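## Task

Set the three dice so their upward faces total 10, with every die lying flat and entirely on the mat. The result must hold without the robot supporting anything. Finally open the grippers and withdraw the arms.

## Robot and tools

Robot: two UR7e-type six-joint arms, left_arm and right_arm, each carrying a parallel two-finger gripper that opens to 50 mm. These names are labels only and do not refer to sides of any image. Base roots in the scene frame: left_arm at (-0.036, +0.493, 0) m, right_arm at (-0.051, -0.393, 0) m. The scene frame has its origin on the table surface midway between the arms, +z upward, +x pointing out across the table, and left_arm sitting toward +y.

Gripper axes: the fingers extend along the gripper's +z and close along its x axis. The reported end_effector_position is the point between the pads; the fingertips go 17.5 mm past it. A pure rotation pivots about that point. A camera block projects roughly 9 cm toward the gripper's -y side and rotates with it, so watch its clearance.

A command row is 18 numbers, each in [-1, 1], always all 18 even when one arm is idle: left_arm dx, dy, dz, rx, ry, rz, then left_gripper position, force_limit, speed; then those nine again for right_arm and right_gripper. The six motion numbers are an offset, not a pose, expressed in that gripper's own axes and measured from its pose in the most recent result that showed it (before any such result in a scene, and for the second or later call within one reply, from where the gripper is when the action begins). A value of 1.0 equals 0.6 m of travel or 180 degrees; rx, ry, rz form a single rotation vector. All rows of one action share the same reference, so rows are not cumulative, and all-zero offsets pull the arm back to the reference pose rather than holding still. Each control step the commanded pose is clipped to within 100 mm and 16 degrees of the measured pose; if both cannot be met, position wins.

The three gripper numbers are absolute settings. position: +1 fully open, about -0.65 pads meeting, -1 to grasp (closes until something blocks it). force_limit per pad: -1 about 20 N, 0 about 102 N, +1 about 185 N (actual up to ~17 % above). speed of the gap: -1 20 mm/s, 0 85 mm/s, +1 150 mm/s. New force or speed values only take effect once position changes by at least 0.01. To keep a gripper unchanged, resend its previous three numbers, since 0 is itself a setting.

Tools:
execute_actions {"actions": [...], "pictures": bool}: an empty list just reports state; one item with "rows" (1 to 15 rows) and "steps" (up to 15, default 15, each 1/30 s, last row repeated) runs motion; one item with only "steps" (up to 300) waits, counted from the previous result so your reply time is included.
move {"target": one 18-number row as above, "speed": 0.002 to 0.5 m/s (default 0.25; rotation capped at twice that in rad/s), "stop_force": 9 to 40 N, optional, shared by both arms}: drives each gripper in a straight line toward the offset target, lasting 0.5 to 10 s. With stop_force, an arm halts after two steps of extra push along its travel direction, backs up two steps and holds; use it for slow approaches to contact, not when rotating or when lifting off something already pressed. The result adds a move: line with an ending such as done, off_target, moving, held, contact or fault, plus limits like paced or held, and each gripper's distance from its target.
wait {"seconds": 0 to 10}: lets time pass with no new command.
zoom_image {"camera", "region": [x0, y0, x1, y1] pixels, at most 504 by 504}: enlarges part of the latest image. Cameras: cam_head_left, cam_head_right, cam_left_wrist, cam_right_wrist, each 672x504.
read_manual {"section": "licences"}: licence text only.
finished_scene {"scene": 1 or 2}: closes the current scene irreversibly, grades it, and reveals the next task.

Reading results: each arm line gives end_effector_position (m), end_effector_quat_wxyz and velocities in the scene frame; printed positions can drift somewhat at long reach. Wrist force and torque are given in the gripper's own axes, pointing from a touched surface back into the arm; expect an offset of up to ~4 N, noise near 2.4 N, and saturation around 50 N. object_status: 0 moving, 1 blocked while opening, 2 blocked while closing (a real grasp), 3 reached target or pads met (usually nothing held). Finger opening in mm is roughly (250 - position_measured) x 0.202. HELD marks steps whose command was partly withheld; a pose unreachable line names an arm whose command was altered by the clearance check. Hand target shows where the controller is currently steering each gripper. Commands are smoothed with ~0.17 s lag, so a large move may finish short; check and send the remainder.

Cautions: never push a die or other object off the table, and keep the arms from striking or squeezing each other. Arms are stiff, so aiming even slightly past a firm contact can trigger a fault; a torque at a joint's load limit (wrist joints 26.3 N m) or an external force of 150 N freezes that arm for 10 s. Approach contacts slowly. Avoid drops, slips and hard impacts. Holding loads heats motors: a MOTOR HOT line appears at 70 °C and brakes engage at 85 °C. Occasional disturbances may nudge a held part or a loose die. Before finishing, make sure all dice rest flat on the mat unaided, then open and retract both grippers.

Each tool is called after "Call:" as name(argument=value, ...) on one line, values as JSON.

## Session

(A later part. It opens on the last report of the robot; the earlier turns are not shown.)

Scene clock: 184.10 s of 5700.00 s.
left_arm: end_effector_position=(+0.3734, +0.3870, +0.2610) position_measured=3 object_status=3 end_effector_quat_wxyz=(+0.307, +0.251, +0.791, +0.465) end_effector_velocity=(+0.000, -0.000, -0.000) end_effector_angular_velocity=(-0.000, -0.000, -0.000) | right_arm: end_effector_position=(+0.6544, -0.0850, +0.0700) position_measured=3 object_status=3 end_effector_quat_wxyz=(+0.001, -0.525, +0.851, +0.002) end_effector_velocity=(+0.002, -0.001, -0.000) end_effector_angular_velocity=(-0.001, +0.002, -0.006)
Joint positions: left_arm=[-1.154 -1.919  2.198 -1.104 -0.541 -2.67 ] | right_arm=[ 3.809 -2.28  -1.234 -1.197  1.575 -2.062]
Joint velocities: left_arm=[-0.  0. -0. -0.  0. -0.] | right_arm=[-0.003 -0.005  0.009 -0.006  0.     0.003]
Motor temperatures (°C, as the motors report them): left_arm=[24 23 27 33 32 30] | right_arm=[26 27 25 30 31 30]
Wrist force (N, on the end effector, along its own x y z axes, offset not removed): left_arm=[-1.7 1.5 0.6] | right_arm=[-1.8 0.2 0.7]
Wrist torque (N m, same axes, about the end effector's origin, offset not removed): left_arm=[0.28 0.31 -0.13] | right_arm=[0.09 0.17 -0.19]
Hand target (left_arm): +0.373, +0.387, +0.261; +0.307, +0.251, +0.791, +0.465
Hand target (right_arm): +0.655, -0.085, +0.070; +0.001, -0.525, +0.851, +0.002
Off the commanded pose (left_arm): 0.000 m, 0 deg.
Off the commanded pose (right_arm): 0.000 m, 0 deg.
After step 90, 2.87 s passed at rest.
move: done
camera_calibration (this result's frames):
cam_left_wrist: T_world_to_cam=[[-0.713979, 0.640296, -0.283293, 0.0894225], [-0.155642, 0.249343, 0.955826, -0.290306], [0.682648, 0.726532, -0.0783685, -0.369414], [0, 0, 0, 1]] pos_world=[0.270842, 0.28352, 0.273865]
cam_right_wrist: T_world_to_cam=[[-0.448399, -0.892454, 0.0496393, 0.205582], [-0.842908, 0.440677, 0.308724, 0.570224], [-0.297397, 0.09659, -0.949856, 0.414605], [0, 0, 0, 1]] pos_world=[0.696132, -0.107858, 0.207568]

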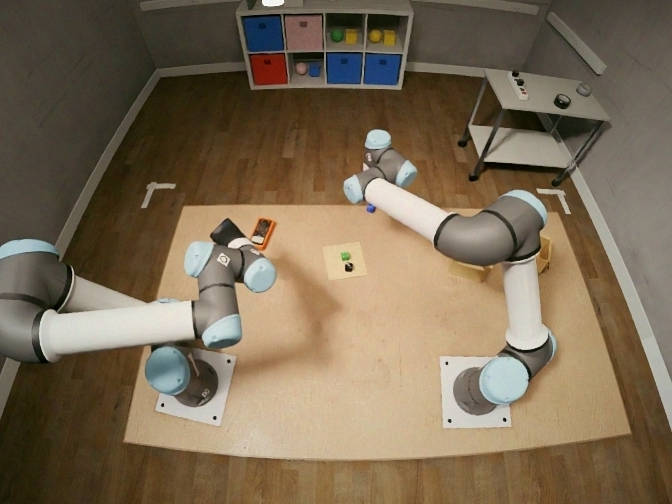

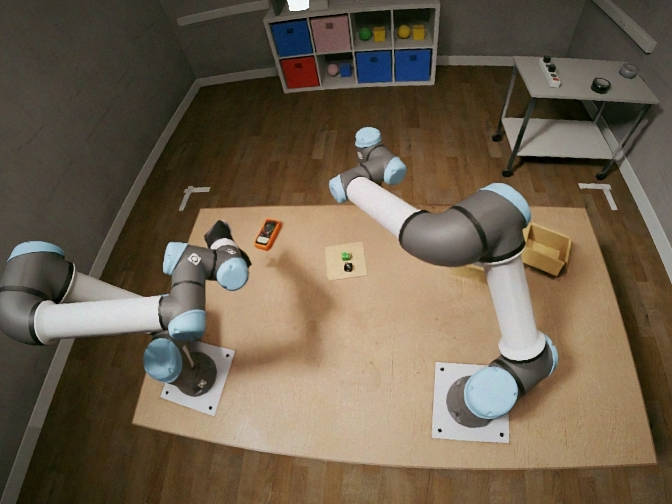

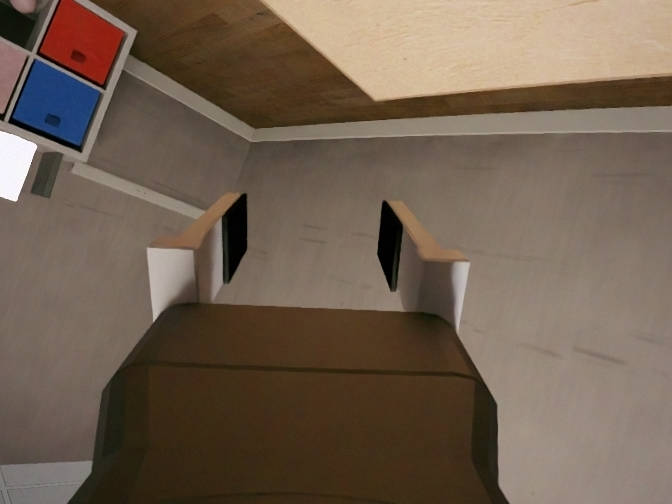

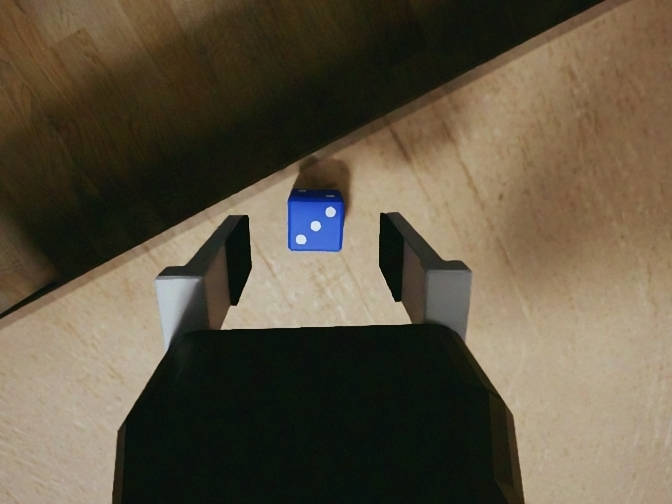

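Call:
move(target=[0,0,0,0,0,0,1,0,0,0,0.002,0.075,0,0,0,1,0,-0.5], speed=0.05)

Call:
move(target=[0,0,0,0,0,0,1,0,0,0,0,0,0,0,0,-1,-0.5,-0.5])

Call:
move(target=[0,0,0,0,0,0,1,0,0,0,0,-0.07,0,0,0,-1,-0.5,-0.5], speed=0.1)

Call:
move(target=[0,0,0,0,0,0,1,0,0,-0.0225,0.364,0,0,0,-0.21,-1,-0.5,-0.5])

Scene clock: 196.67 s of 5700.00 s.
left_arm: end_effector_position=(+0.3734, +0.3870, +0.2610) position_measured=3 object_status=3 end_effector_quat_wxyz=(+0.307, +0.251, +0.791, +0.465) end_effector_velocity=(+0.000, +0.000, -0.000) end_effector_angular_velocity=(+0.000, +0.000, +0.000) | right_arm: end_effector_position=(+0.6533, -0.0843, +0.0252) position_measured=3 object_status=3 end_effector_quat_wxyz=(+0.001, -0.525, +0.851, +0.002) end_effector_velocity=(+0.000, -0.001, -0.002) end_effector_angular_velocity=(-0.000, -0.000, -0.001)
Joint positions: left_arm=[-1.154 -1.919  2.198 -1.104 -0.541 -2.67 ] | right_arm=[ 3.811 -2.323 -1.281 -1.107  1.575 -2.061]
Joint velocities: left_arm=[ 0.     0.    -0.    -0.    -0.     0.001] | right_arm=[-0.001 -0.002 -0.002  0.004 -0.    -0.   ]
Motor temperatures (°C, as the motors report them): left_arm=[24 23 27 33 32 30] | right_arm=[26 27 25 30 31 30]
Wrist force (N, on the end effector, along its own x y z axes, offset not removed): left_arm=[-2.6 3.5 2.0] | right_arm=[0.3 0.5 -1.1]
Wrist torque (N m, same axes, about the end effector's origin, offset not removed): left_arm=[0.73 0.47 -0.11] | right_arm=[0.22 -0.05 -0.25]
Hand target (left_arm): +0.373, +0.387, +0.261; +0.307, +0.251, +0.791, +0.465
Hand target (right_arm): +0.653, -0.084, +0.025; +0.001, -0.525, +0.851, +0.002
Off the commanded pose (left_arm): 0.000 m, 0 deg.
Off the commanded pose (right_arm): 0.000 m, 0 deg.
After step 90, 8.27 s passed at rest.
move: done
camera_calibration (this result's frames):
cam_left_wrist: T_world_to_cam=[[-0.713979, 0.640296, -0.283293, 0.0894225], [-0.155642, 0.249343, 0.955826, -0.290306], [0.682648, 0.726533, -0.0783685, -0.369414], [0, 0, 0, 1]] pos_world=[0.270842, 0.28352, 0.273865]
cam_right_wrist: T_world_to_cam=[[-0.4484, -0.892454, 0.0496344, 0.207992], [-0.842896, 0.440672, 0.308764, 0.582781], [-0.29743, 0.0966129, -0.949843, 0.371706], [0, 0, 0, 1]] pos_world=[0.695044, -0.107104, 0.162797]

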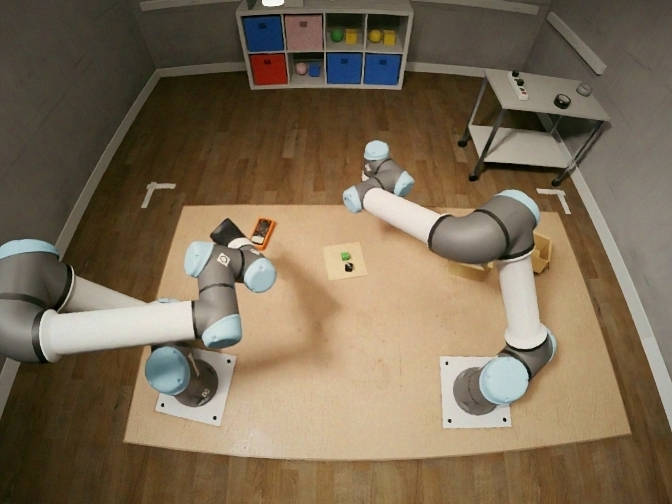

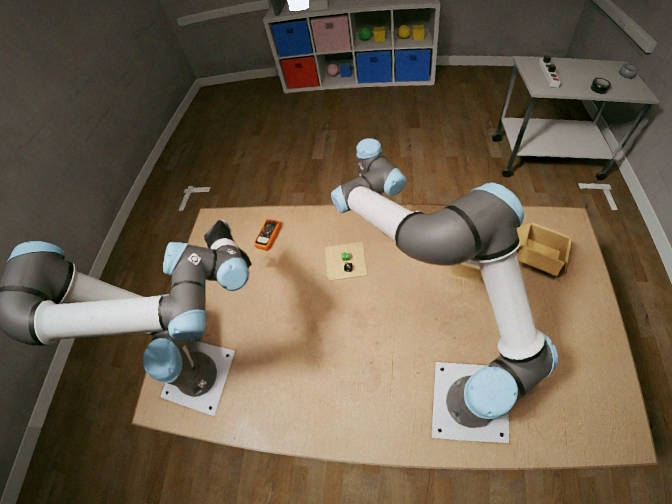

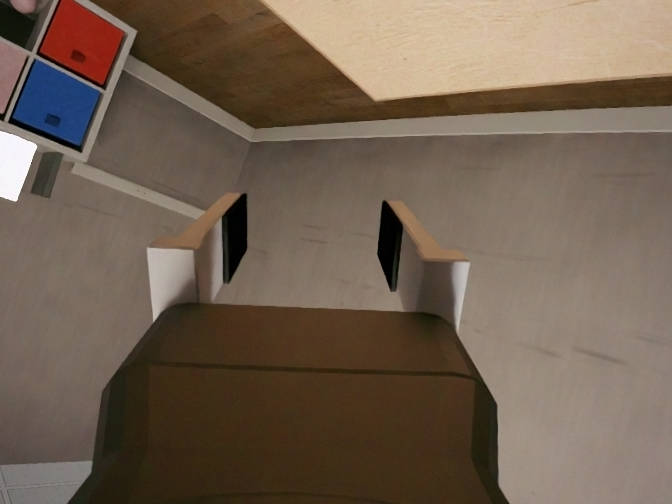

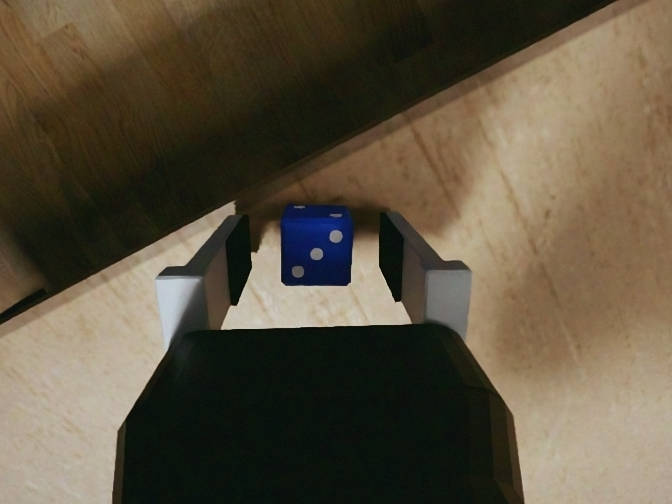

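Scene clock: 197.40 s of 5700.00 s.
left_arm: end_effector_position=(+0.3734, +0.3870, +0.2610) position_measured=3 object_status=3 end_effector_quat_wxyz=(+0.307, +0.251, +0.791, +0.465) end_effector_velocity=(+0.000, -0.000, -0.000) end_effector_angular_velocity=(+0.000, -0.000, +0.001) | right_arm: end_effector_position=(+0.6533, -0.0843, +0.0252) position_measured=131 object_status=2 end_effector_quat_wxyz=(+0.001, -0.525, +0.851, +0.002) end_effector_velocity=(-0.001, +0.001, -0.000) end_effector_angular_velocity=(-0.000, +0.001, +0.001)
Joint positions: left_arm=[-1.154 -1.919  2.198 -1.104 -0.541 -2.67 ] | right_arm=[ 3.811 -2.323 -1.281 -1.107  1.575 -2.061]
Joint velocities: left_arm=[ 0.     0.001 -0.     0.     0.    -0.001] | right_arm=[ 0.002  0.    -0.001 -0.     0.     0.   ]
Motor temperatures (°C, as the motors report them): left_arm=[24 23 27 33 32 30] | right_arm=[26 27 25 30 31 30]
Wrist force (N, on the end effector, along its own x y z axes, offset not removed): left_arm=[-2.2 2.9 0.3] | right_arm=[-1.8 1.9 0.6]
Wrist torque (N m, same axes, about the end effector's origin, offset not removed): left_arm=[0.51 0.41 -0.07] | right_arm=[0.42 0.36 -0.14]
Hand target (left_arm): +0.373, +0.387, +0.261; +0.307, +0.251, +0.791, +0.465
Hand target (right_arm): +0.653, -0.084, +0.025; +0.001, -0.525, +0.851, +0.002
Off the commanded pose (left_arm): 0.000 m, 0 deg.
Off the commanded pose (right_arm): 0.000 m, 0 deg.
move: done
camera_calibration (this result's frames):
cam_left_wrist: T_world_to_cam=[[-0.713979, 0.640296, -0.283292, 0.0894224], [-0.155642, 0.249343, 0.955826, -0.290306], [0.682649, 0.726532, -0.0783685, -0.369414], [0, 0, 0, 1]] pos_world=[0.270842, 0.28352, 0.273865]
cam_right_wrist: T_world_to_cam=[[-0.448393, -0.89245, 0.0497591, 0.207956], [-0.84286, 0.440697, 0.308825, 0.582768], [-0.29754, 0.0965352, -0.949816, 0.371677], [0, 0, 0, 1]] pos_world=[0.695026, -0.107114, 0.162704]

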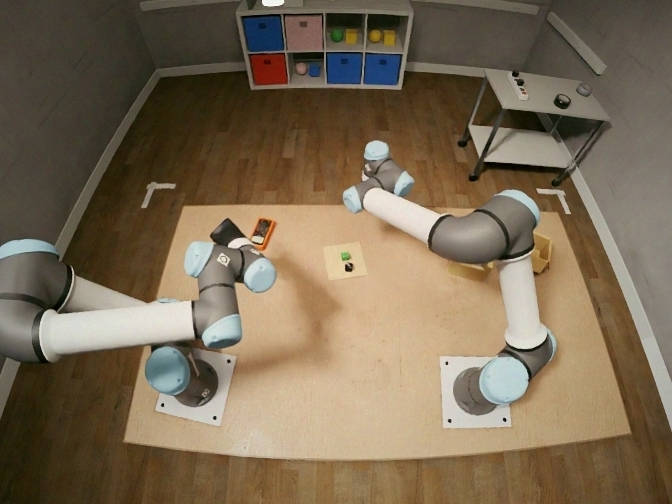

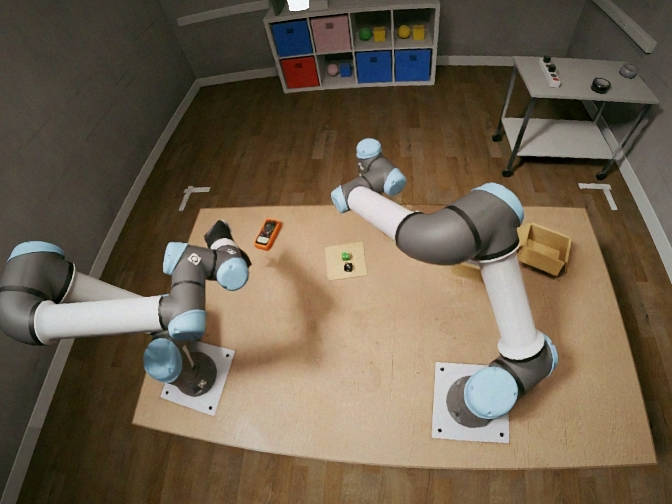

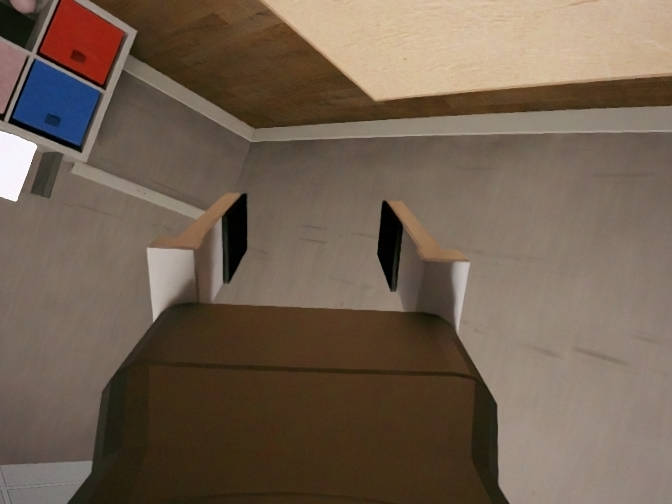

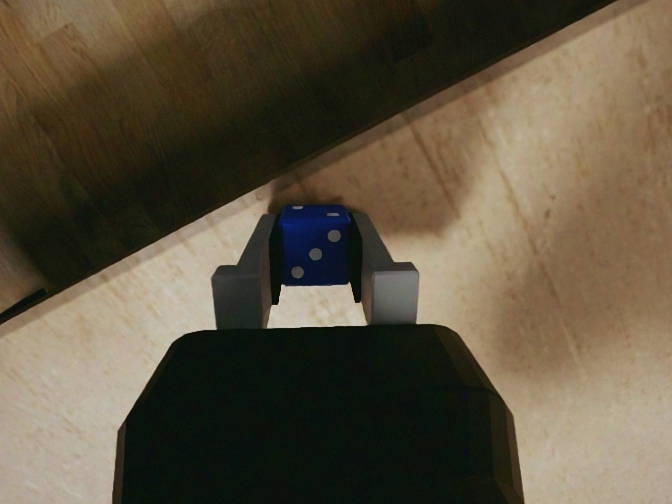

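Scene clock: 198.33 s of 5700.00 s.
left_arm: end_effector_position=(+0.3734, +0.3870, +0.2610) position_measured=3 object_status=3 end_effector_quat_wxyz=(+0.307, +0.251, +0.791, +0.465) end_effector_velocity=(+0.000, -0.000, -0.000) end_effector_angular_velocity=(+0.001, -0.000, +0.000) | right_arm: end_effector_position=(+0.6533, -0.0845, +0.0669) position_measured=131 object_status=2 end_effector_quat_wxyz=(+0.001, -0.525, +0.851, +0.002) end_effector_velocity=(-0.000, +0.000, +0.002) end_effector_angular_velocity=(-0.001, -0.000, +0.000)
Joint positions: left_arm=[-1.154 -1.919  2.198 -1.104 -0.541 -2.67 ] | right_arm=[ 3.811 -2.281 -1.241 -1.19   1.575 -2.061]
Joint velocities: left_arm=[-0.     0.001  0.    -0.     0.    -0.001] | right_arm=[ 0.     0.002  0.003 -0.005 -0.001  0.   ]
Motor temperatures (°C, as the motors report them): left_arm=[24 23 27 33 32 30] | right_arm=[26 27 25 30 31 30]
Wrist force (N, on the end effector, along its own x y z axes, offset not removed): left_arm=[-1.4 3.5 1.1] | right_arm=[0.7 0.2 1.3]
Wrist torque (N m, same axes, about the end effector's origin, offset not removed): left_arm=[0.75 0.23 -0.12] | right_arm=[0.15 -0.10 -0.20]
Hand target (left_arm): +0.373, +0.387, +0.261; +0.307, +0.251, +0.791, +0.465
Hand target (right_arm): +0.653, -0.085, +0.067; +0.001, -0.525, +0.851, +0.002
Off the commanded pose (left_arm): 0.000 m, 0 deg.
Off the commanded pose (right_arm): 0.000 m, 0 deg.
move: done
camera_calibration (this result's frames):
cam_left_wrist: T_world_to_cam=[[-0.713979, 0.640296, -0.283292, 0.0894224], [-0.155642, 0.249343, 0.955826, -0.290306], [0.682649, 0.726532, -0.0783684, -0.369414], [0, 0, 0, 1]] pos_world=[0.270842, 0.28352, 0.273865]
cam_right_wrist: T_world_to_cam=[[-0.448391, -0.892453, 0.0497399, 0.205708], [-0.842868, 0.440689, 0.308815, 0.569969], [-0.297523, 0.0965457, -0.949821, 0.411388], [0, 0, 0, 1]] pos_world=[0.695044, -0.107313, 0.204498]

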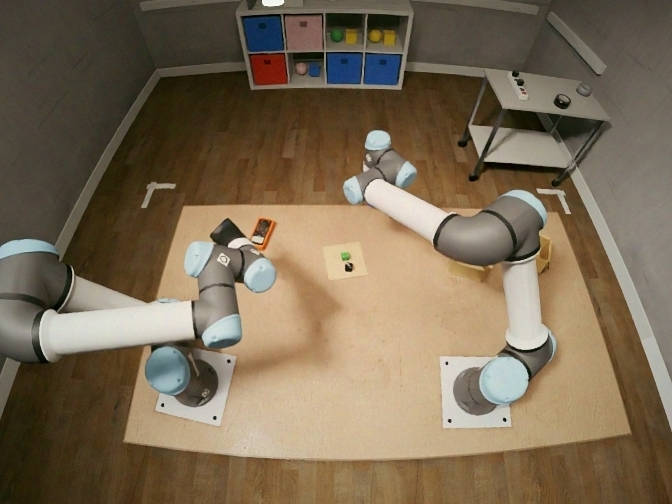

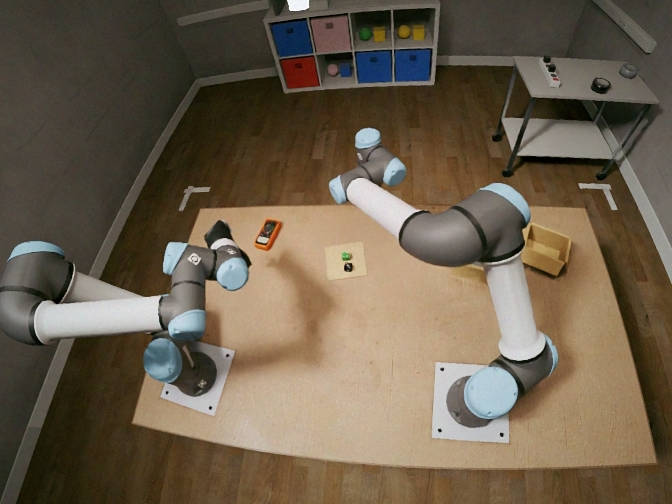

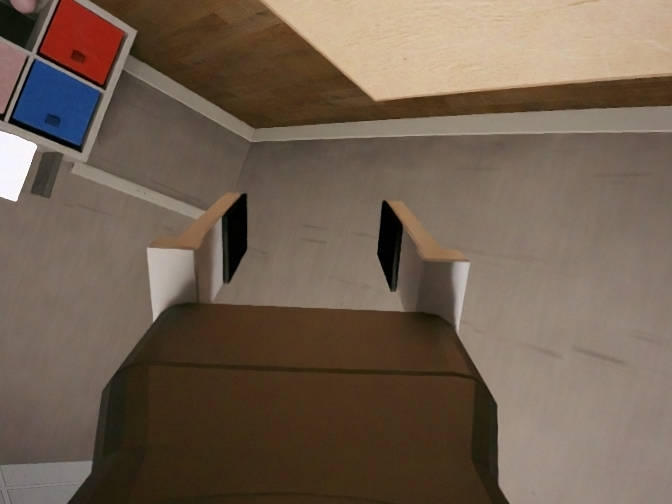

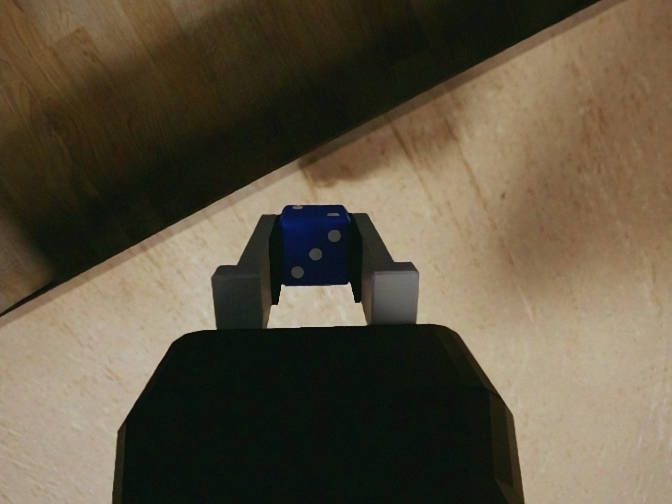

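Scene clock: 200.23 s of 5700.00 s.
left_arm: end_effector_position=(+0.3734, +0.3870, +0.2610) position_measured=3 object_status=3 end_effector_quat_wxyz=(+0.307, +0.251, +0.791, +0.465) end_effector_velocity=(-0.000, +0.000, +0.000) end_effector_angular_velocity=(+0.001, +0.000, +0.000) | right_arm: end_effector_position=(+0.4646, +0.0258, +0.0676) position_measured=131 object_status=2 end_effector_quat_wxyz=(-0.001, +0.772, -0.636, -0.002) end_effector_velocity=(-0.002, +0.000, -0.000) end_effector_angular_velocity=(-0.001, +0.000, +0.006)
Joint positions: left_arm=[-1.154 -1.919  2.198 -1.104 -0.541 -2.67 ] | right_arm=[ 4.104 -2.039 -1.643 -1.028  1.574 -2.427]
Joint velocities: left_arm=[ 0.    -0.    -0.     0.001  0.     0.   ] | right_arm=[ 0.003  0.002 -0.003  0.001 -0.    -0.003]
Motor temperatures (°C, as the motors report them): left_arm=[24 23 27 33 32 30] | right_arm=[26 27 25 30 31 30]
Wrist force (N, on the end effector, along its own x y z axes, offset not removed): left_arm=[-1.9 2.8 0.3] | right_arm=[1.0 2.9 2.0]
Wrist torque (N m, same axes, about the end effector's origin, offset not removed): left_arm=[0.52 0.35 -0.08] | right_arm=[0.67 -0.12 -0.19]
Hand target (left_arm): +0.373, +0.387, +0.261; +0.307, +0.251, +0.791, +0.465
Hand target (right_arm): +0.464, +0.026, +0.068; -0.001, +0.772, -0.635, -0.002
Off the commanded pose (left_arm): 0.000 m, 0 deg.
Off the commanded pose (right_arm): 0.000 m, 0 deg.
move: done
camera_calibration (this result's frames):
cam_left_wrist: T_world_to_cam=[[-0.713979, 0.640296, -0.283292, 0.0894224], [-0.155642, 0.249343, 0.955826, -0.290306], [0.682649, 0.726532, -0.0783683, -0.369414], [0, 0, 0, 1]] pos_world=[0.270842, 0.28352, 0.273865]
cam_right_wrist: T_world_to_cam=[[0.191912, -0.980193, 0.0489117, -0.07569], [-0.93698, -0.16817, 0.306246, 0.421714], [-0.291955, -0.104602, -0.950695, 0.347865], [0, 0, 0, 1]] pos_world=[0.511224, 0.0331161, 0.205268]

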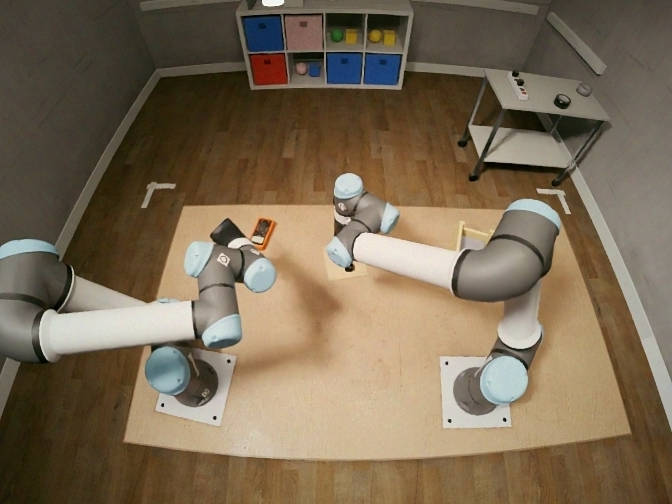

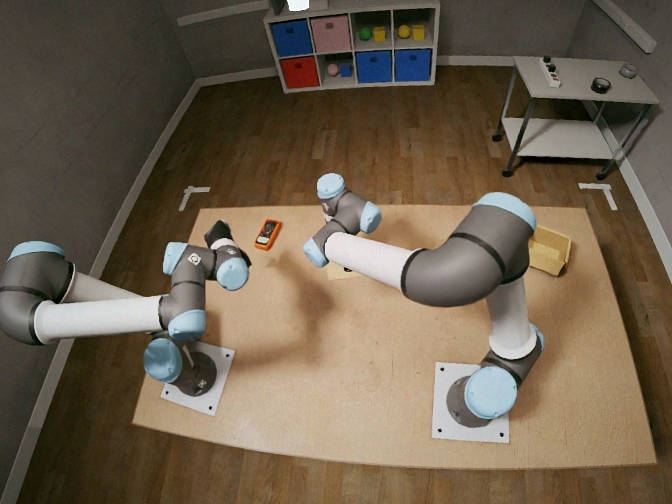

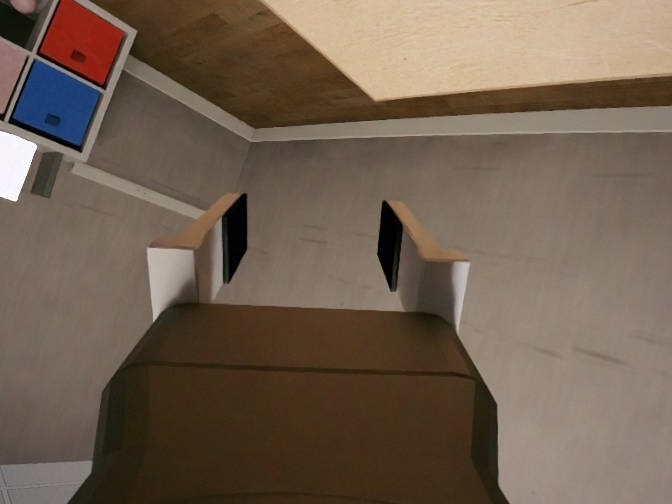

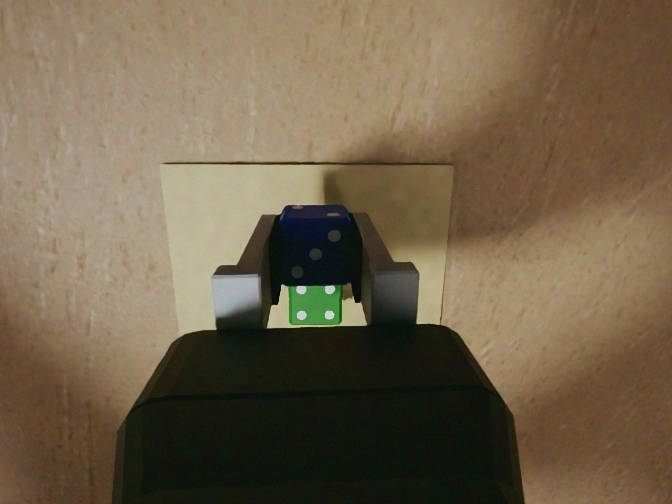

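Good margin (~11 mm).

Call:
move(target=[0,0,0,0,0,0,1,0,0,0,0,0.058,0,0,0,-1,-0.5,-0.5], speed=0.05)

Call:
move(target=[0,0,0,0,0,0,1,0,0,0,0,0.02,0,0,0,-1,-0.5,-0.5], speed=0.003, stop_force=9)

Call:
move(target=[0,0,0,0,0,0,1,0,0,0,0,-0.001,0,0,0,1,0,-0.5], speed=0.01)

Call:
move(target=[0,0,0,0,0,0,1,0,0,0,0.06,-0.3,0,0,0,1,0,-0.5], speed=0.15)

Scene clock: 210.10 s of 5700.00 s.
left_arm: end_effector_position=(+0.3734, +0.3870, +0.2610) position_measured=3 object_status=3 end_effector_quat_wxyz=(+0.307, +0.251, +0.791, +0.465) end_effector_velocity=(+0.000, -0.000, -0.000) end_effector_angular_velocity=(+0.001, +0.000, -0.000) | right_arm: end_effector_position=(+0.4646, +0.0259, +0.0330) position_measured=131 object_status=2 end_effector_quat_wxyz=(-0.001, +0.772, -0.636, -0.002) end_effector_velocity=(+0.001, -0.001, -0.002) end_effector_angular_velocity=(-0.000, +0.000, -0.002)
Joint positions: left_arm=[-1.154 -1.919  2.198 -1.104 -0.541 -2.67 ] | right_arm=[ 4.104 -2.084 -1.677 -0.95   1.574 -2.426]
Joint velocities: left_arm=[-0.  0. -0. -0.  0.  0.] | right_arm=[-0.002 -0.003 -0.002  0.005  0.     0.   ]
Motor temperatures (°C, as the motors report them): left_arm=[24 23 27 33 32 30] | right_arm=[26 27 25 30 31 30]
Wrist force (N, on the end effector, along its own x y z axes, offset not removed): left_arm=[-2.0 2.0 1.6] | right_arm=[1.5 0.7 2.1]
Wrist torque (N m, same axes, about the end effector's origin, offset not removed): left_arm=[0.38 0.40 -0.12] | right_arm=[0.12 -0.25 -0.25]
Hand target (left_arm): +0.373, +0.387, +0.261; +0.307, +0.251, +0.791, +0.465
Hand target (right_arm): +0.465, +0.026, +0.033; -0.001, +0.772, -0.636, -0.002
Off the commanded pose (left_arm): 0.000 m, 0 deg.
Off the commanded pose (right_arm): 0.000 m, 0 deg.
After step 90, 5.77 s passed at rest.
move: done
camera_calibration (this result's frames):
cam_left_wrist: T_world_to_cam=[[-0.713979, 0.640296, -0.283293, 0.0894225], [-0.155642, 0.249343, 0.955826, -0.290306], [0.682649, 0.726532, -0.0783684, -0.369414], [0, 0, 0, 1]] pos_world=[0.270842, 0.28352, 0.273865]
cam_right_wrist: T_world_to_cam=[[0.19192, -0.98019, 0.0489286, -0.0738452], [-0.936978, -0.168172, 0.306253, 0.432305], [-0.291958, -0.104621, -0.950692, 0.315006], [0, 0, 0, 1]] pos_world=[0.511201, 0.0332755, 0.170692]

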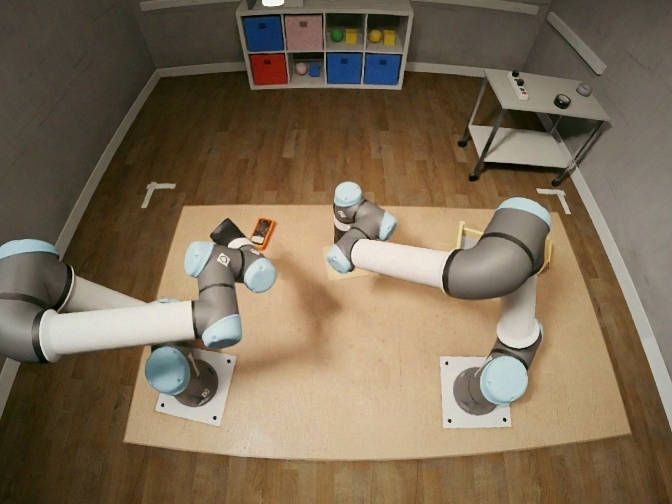

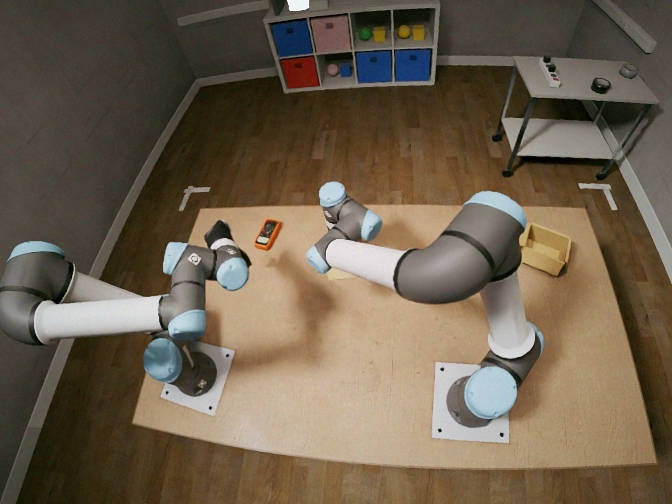

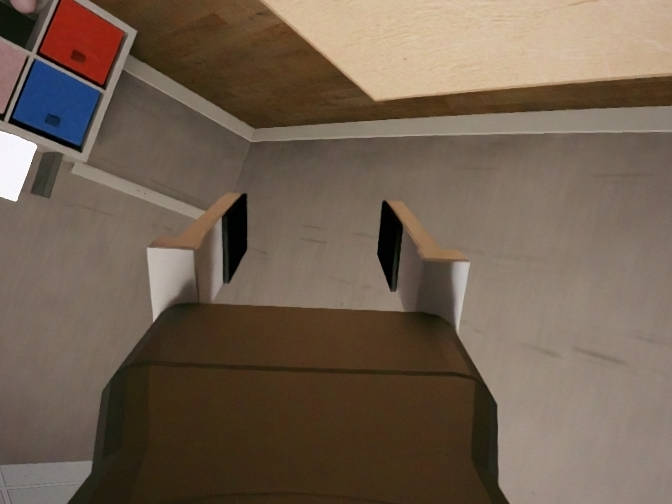

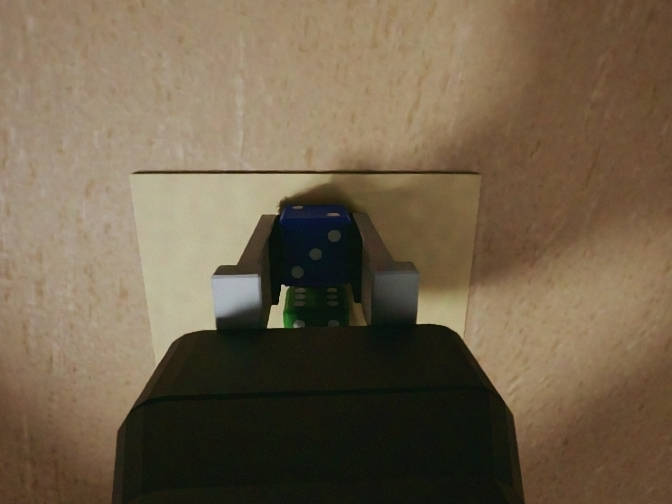

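Scene clock: 211.97 s of 5700.00 s.
left_arm: end_effector_position=(+0.3734, +0.3870, +0.2610) position_measured=3 object_status=3 end_effector_quat_wxyz=(+0.307, +0.251, +0.791, +0.465) end_effector_velocity=(+0.000, +0.000, +0.000) end_effector_angular_velocity=(-0.001, -0.000, +0.001) | right_arm: end_effector_position=(+0.4646, +0.0259, +0.0285) position_measured=131 object_status=2 end_effector_quat_wxyz=(-0.001, +0.772, -0.636, -0.002) end_effector_velocity=(-0.001, -0.001, -0.000) end_effector_angular_velocity=(-0.002, +0.003, +0.000)
Joint positions: left_arm=[-1.154 -1.919  2.198 -1.104 -0.541 -2.67 ] | right_arm=[ 4.104 -2.09  -1.68  -0.94   1.574 -2.426]
Joint velocities: left_arm=[ 0.001 -0.001 -0.    -0.    -0.    -0.   ] | right_arm=[ 0.     0.    -0.    -0.004  0.001  0.   ]
Motor temperatures (°C, as the motors report them): left_arm=[24 23 27 33 32 30] | right_arm=[26 27 25 30 31 30]
Wrist force (N, on the end effector, along its own x y z axes, offset not removed): left_arm=[-2.0 3.0 -0.1] | right_arm=[4.6 8.2 -21.2]
Wrist torque (N m, same axes, about the end effector's origin, offset not removed): left_arm=[0.59 0.42 -0.17] | right_arm=[0.17 -0.01 -0.12]
Hand target (left_arm): +0.373, +0.387, +0.261; +0.307, +0.251, +0.791, +0.465
Hand target (right_arm): +0.465, +0.026, +0.029; -0.001, +0.772, -0.636, -0.002
Off the commanded pose (left_arm): 0.000 m, 0 deg.
Off the commanded pose (right_arm): 0.007 m, 0 deg.
move: contact (right_arm)
camera_calibration (this result's frames):
cam_left_wrist: T_world_to_cam=[[-0.713979, 0.640296, -0.283293, 0.0894224], [-0.155642, 0.249343, 0.955826, -0.290306], [0.682649, 0.726532, -0.0783684, -0.369414], [0, 0, 0, 1]] pos_world=[0.270842, 0.28352, 0.273865]
cam_right_wrist: T_world_to_cam=[[0.191888, -0.980197, 0.0489178, -0.0736049], [-0.936986, -0.168146, 0.306241, 0.433701], [-0.291951, -0.104599, -0.950696, 0.310703], [0, 0, 0, 1]] pos_world=[0.511206, 0.0332769, 0.166168]

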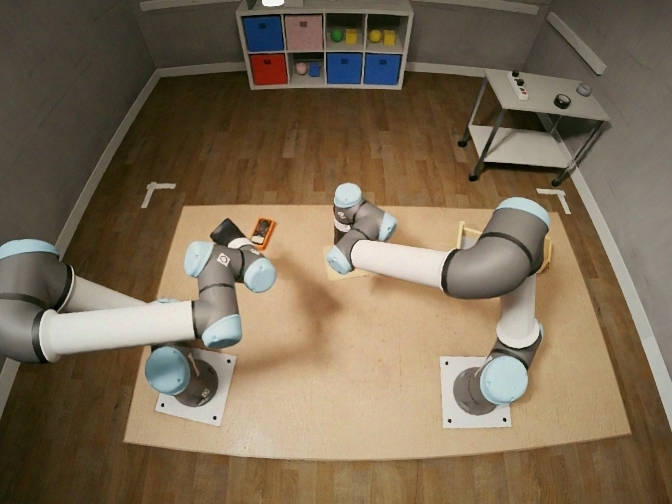

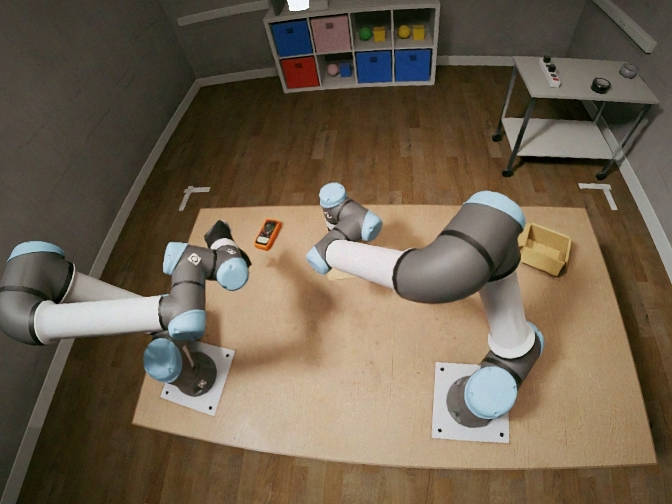

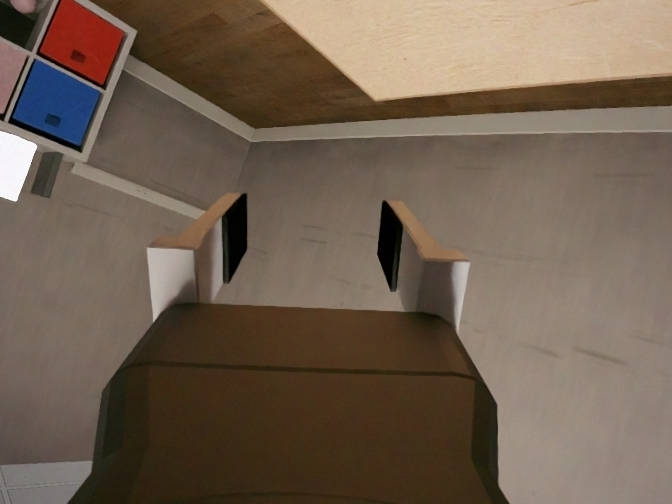

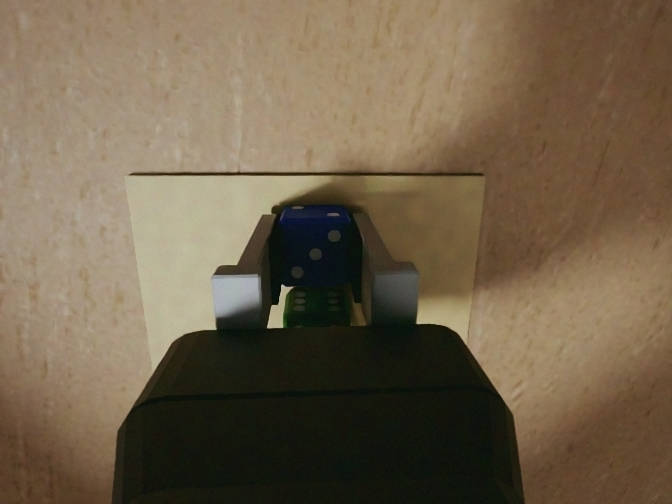

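Scene clock: 212.70 s of 5700.00 s.
left_arm: end_effector_position=(+0.3734, +0.3870, +0.2610) position_measured=3 object_status=3 end_effector_quat_wxyz=(+0.307, +0.251, +0.791, +0.465) end_effector_velocity=(+0.000, -0.000, +0.000) end_effector_angular_velocity=(-0.001, -0.000, -0.000) | right_arm: end_effector_position=(+0.4646, +0.0259, +0.0291) position_measured=3 object_status=3 end_effector_quat_wxyz=(-0.001, +0.772, -0.636, -0.002) end_effector_velocity=(+0.001, -0.000, +0.000) end_effector_angular_velocity=(+0.001, -0.000, -0.001)
Joint positions: left_arm=[-1.154 -1.919  2.198 -1.104 -0.541 -2.67 ] | right_arm=[ 4.104 -2.089 -1.68  -0.941  1.574 -2.426]
Joint velocities: left_arm=[-0. -0. -0. -0.  0. -0.] | right_arm=[-0.001 -0.     0.     0.    -0.    -0.   ]
Motor temperatures (°C, as the motors report them): left_arm=[24 23 27 33 32 30] | right_arm=[26 27 25 30 31 30]
Wrist force (N, on the end effector, along its own x y z axes, offset not removed): left_arm=[-2.4 2.4 0.8] | right_arm=[-0.6 0.5 1.0]
Wrist torque (N m, same axes, about the end effector's origin, offset not removed): left_arm=[0.43 0.45 -0.08] | right_arm=[0.27 0.04 -0.24]
Hand target (left_arm): +0.373, +0.387, +0.261; +0.307, +0.251, +0.791, +0.465
Hand target (right_arm): +0.465, +0.026, +0.029; -0.001, +0.772, -0.636, -0.002
Off the commanded pose (left_arm): 0.000 m, 0 deg.
Off the commanded pose (right_arm): 0.000 m, 0 deg.
move: done
camera_calibration (this result's frames):
cam_left_wrist: T_world_to_cam=[[-0.713979, 0.640296, -0.283292, 0.0894223], [-0.155642, 0.249343, 0.955826, -0.290306], [0.682649, 0.726532, -0.0783683, -0.369414], [0, 0, 0, 1]] pos_world=[0.270842, 0.28352, 0.273865]
cam_right_wrist: T_world_to_cam=[[0.191888, -0.980197, 0.0489214, -0.0736351], [-0.936985, -0.168144, 0.306245, 0.433521], [-0.291954, -0.104603, -0.950695, 0.311253], [0, 0, 0, 1]] pos_world=[0.511204, 0.0332753, 0.166745]

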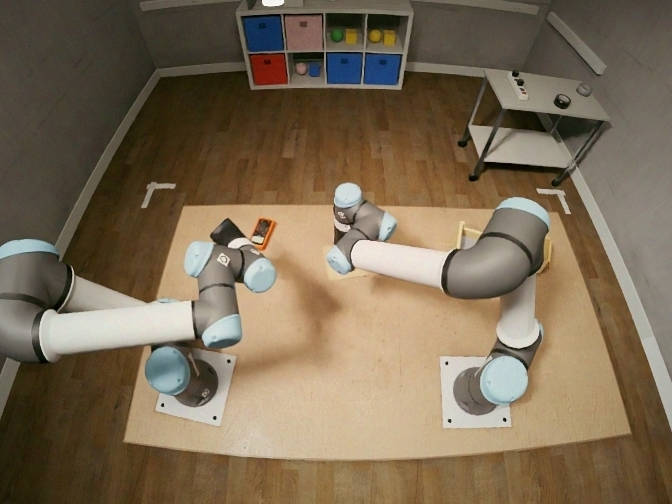

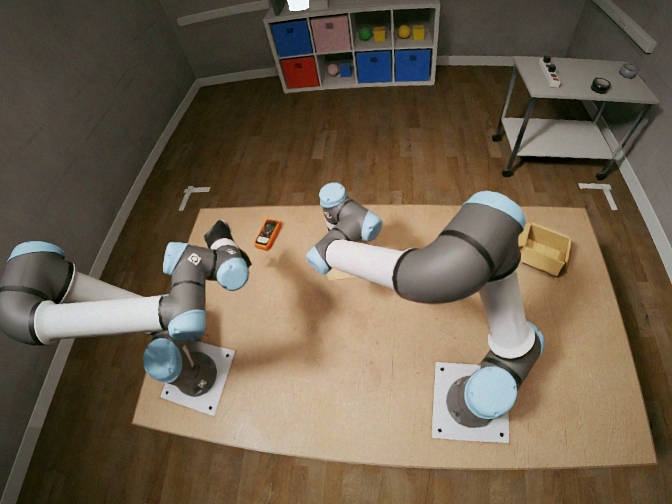

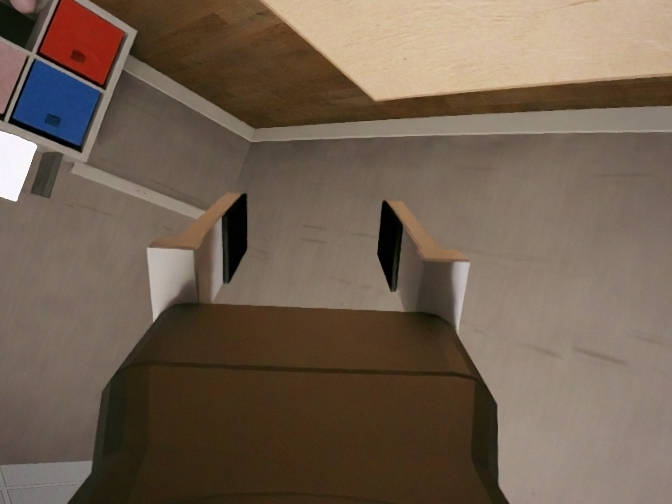

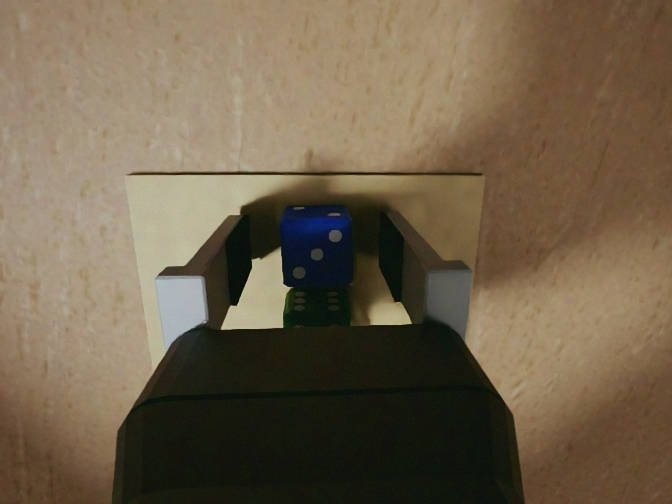

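Scene clock: 214.47 s of 5700.00 s.
left_arm: end_effector_position=(+0.3734, +0.3870, +0.2610) position_measured=3 object_status=3 end_effector_quat_wxyz=(+0.307, +0.251, +0.791, +0.465) end_effector_velocity=(-0.000, -0.000, -0.000) end_effector_angular_velocity=(+0.001, +0.001, -0.001) | right_arm: end_effector_position=(+0.4294, +0.0182, +0.2089) position_measured=3 object_status=3 end_effector_quat_wxyz=(-0.001, +0.772, -0.636, -0.002) end_effector_velocity=(-0.001, +0.001, +0.002) end_effector_angular_velocity=(-0.000, +0.000, +0.002)
Joint positions: left_arm=[-1.154 -1.919  2.198 -1.104 -0.541 -2.67 ] | right_arm=[ 4.143 -1.843 -1.532 -1.335  1.574 -2.388]
Joint velocities: left_arm=[-0.001  0.     0.     0.     0.     0.001] | right_arm=[ 0.003  0.002  0.003 -0.006 -0.     0.001]
Motor temperatures (°C, as the motors report them): left_arm=[24 23 27 33 32 30] | right_arm=[26 27 25 30 31 30]
Wrist force (N, on the end effector, along its own x y z axes, offset not removed): left_arm=[-1.9 3.8 1.0] | right_arm=[0.7 0.1 0.2]
Wrist torque (N m, same axes, about the end effector's origin, offset not removed): left_arm=[0.70 0.33 -0.08] | right_arm=[0.01 -0.05 -0.24]
Hand target (left_arm): +0.373, +0.387, +0.261; +0.307, +0.251, +0.791, +0.465
Hand target (right_arm): +0.429, +0.018, +0.209; -0.001, +0.772, -0.636, -0.002
Off the commanded pose (left_arm): 0.000 m, 0 deg.
Off the commanded pose (right_arm): 0.000 m, 0 deg.
move: done
camera_calibration (this result's frames):
cam_left_wrist: T_world_to_cam=[[-0.713979, 0.640296, -0.283293, 0.0894225], [-0.155642, 0.249343, 0.955826, -0.290306], [0.682648, 0.726533, -0.0783684, -0.369414], [0, 0, 0, 1]] pos_world=[0.270842, 0.28352, 0.273865]
cam_right_wrist: T_world_to_cam=[[0.191886, -0.980196, 0.04895, -0.0832414], [-0.93702, -0.168146, 0.306137, 0.344226], [-0.291844, -0.104611, -0.950728, 0.471066], [0, 0, 0, 1]] pos_world=[0.475998, 0.0255659, 0.34655]

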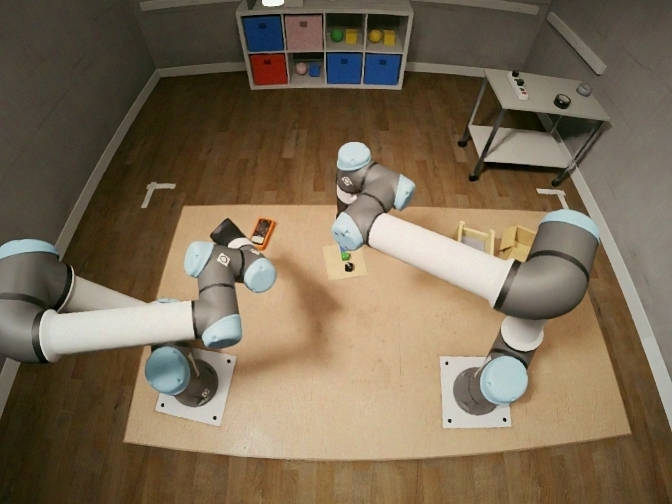

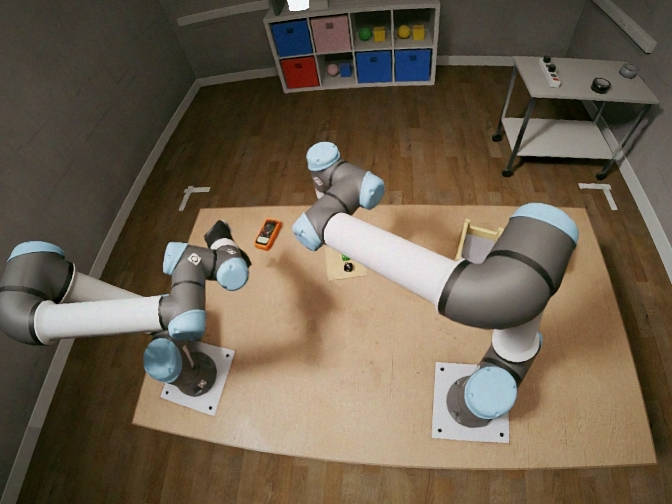

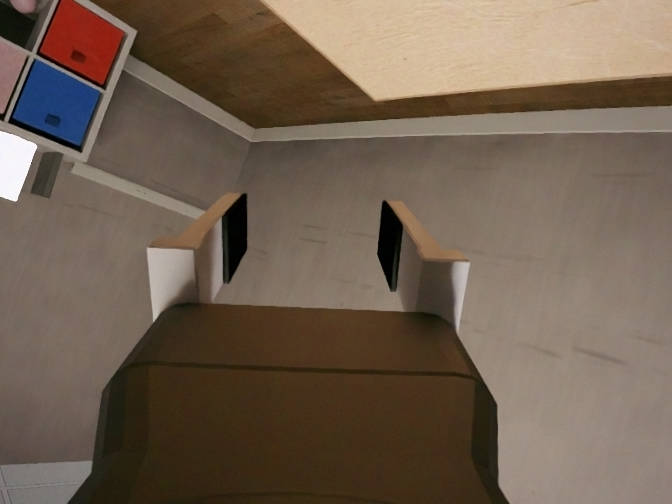

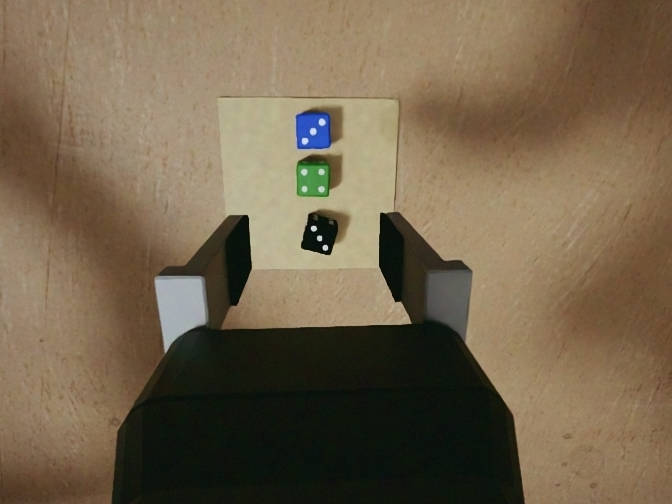

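Call:
finished_scene(scene=2)

The scene is finished: the task was done.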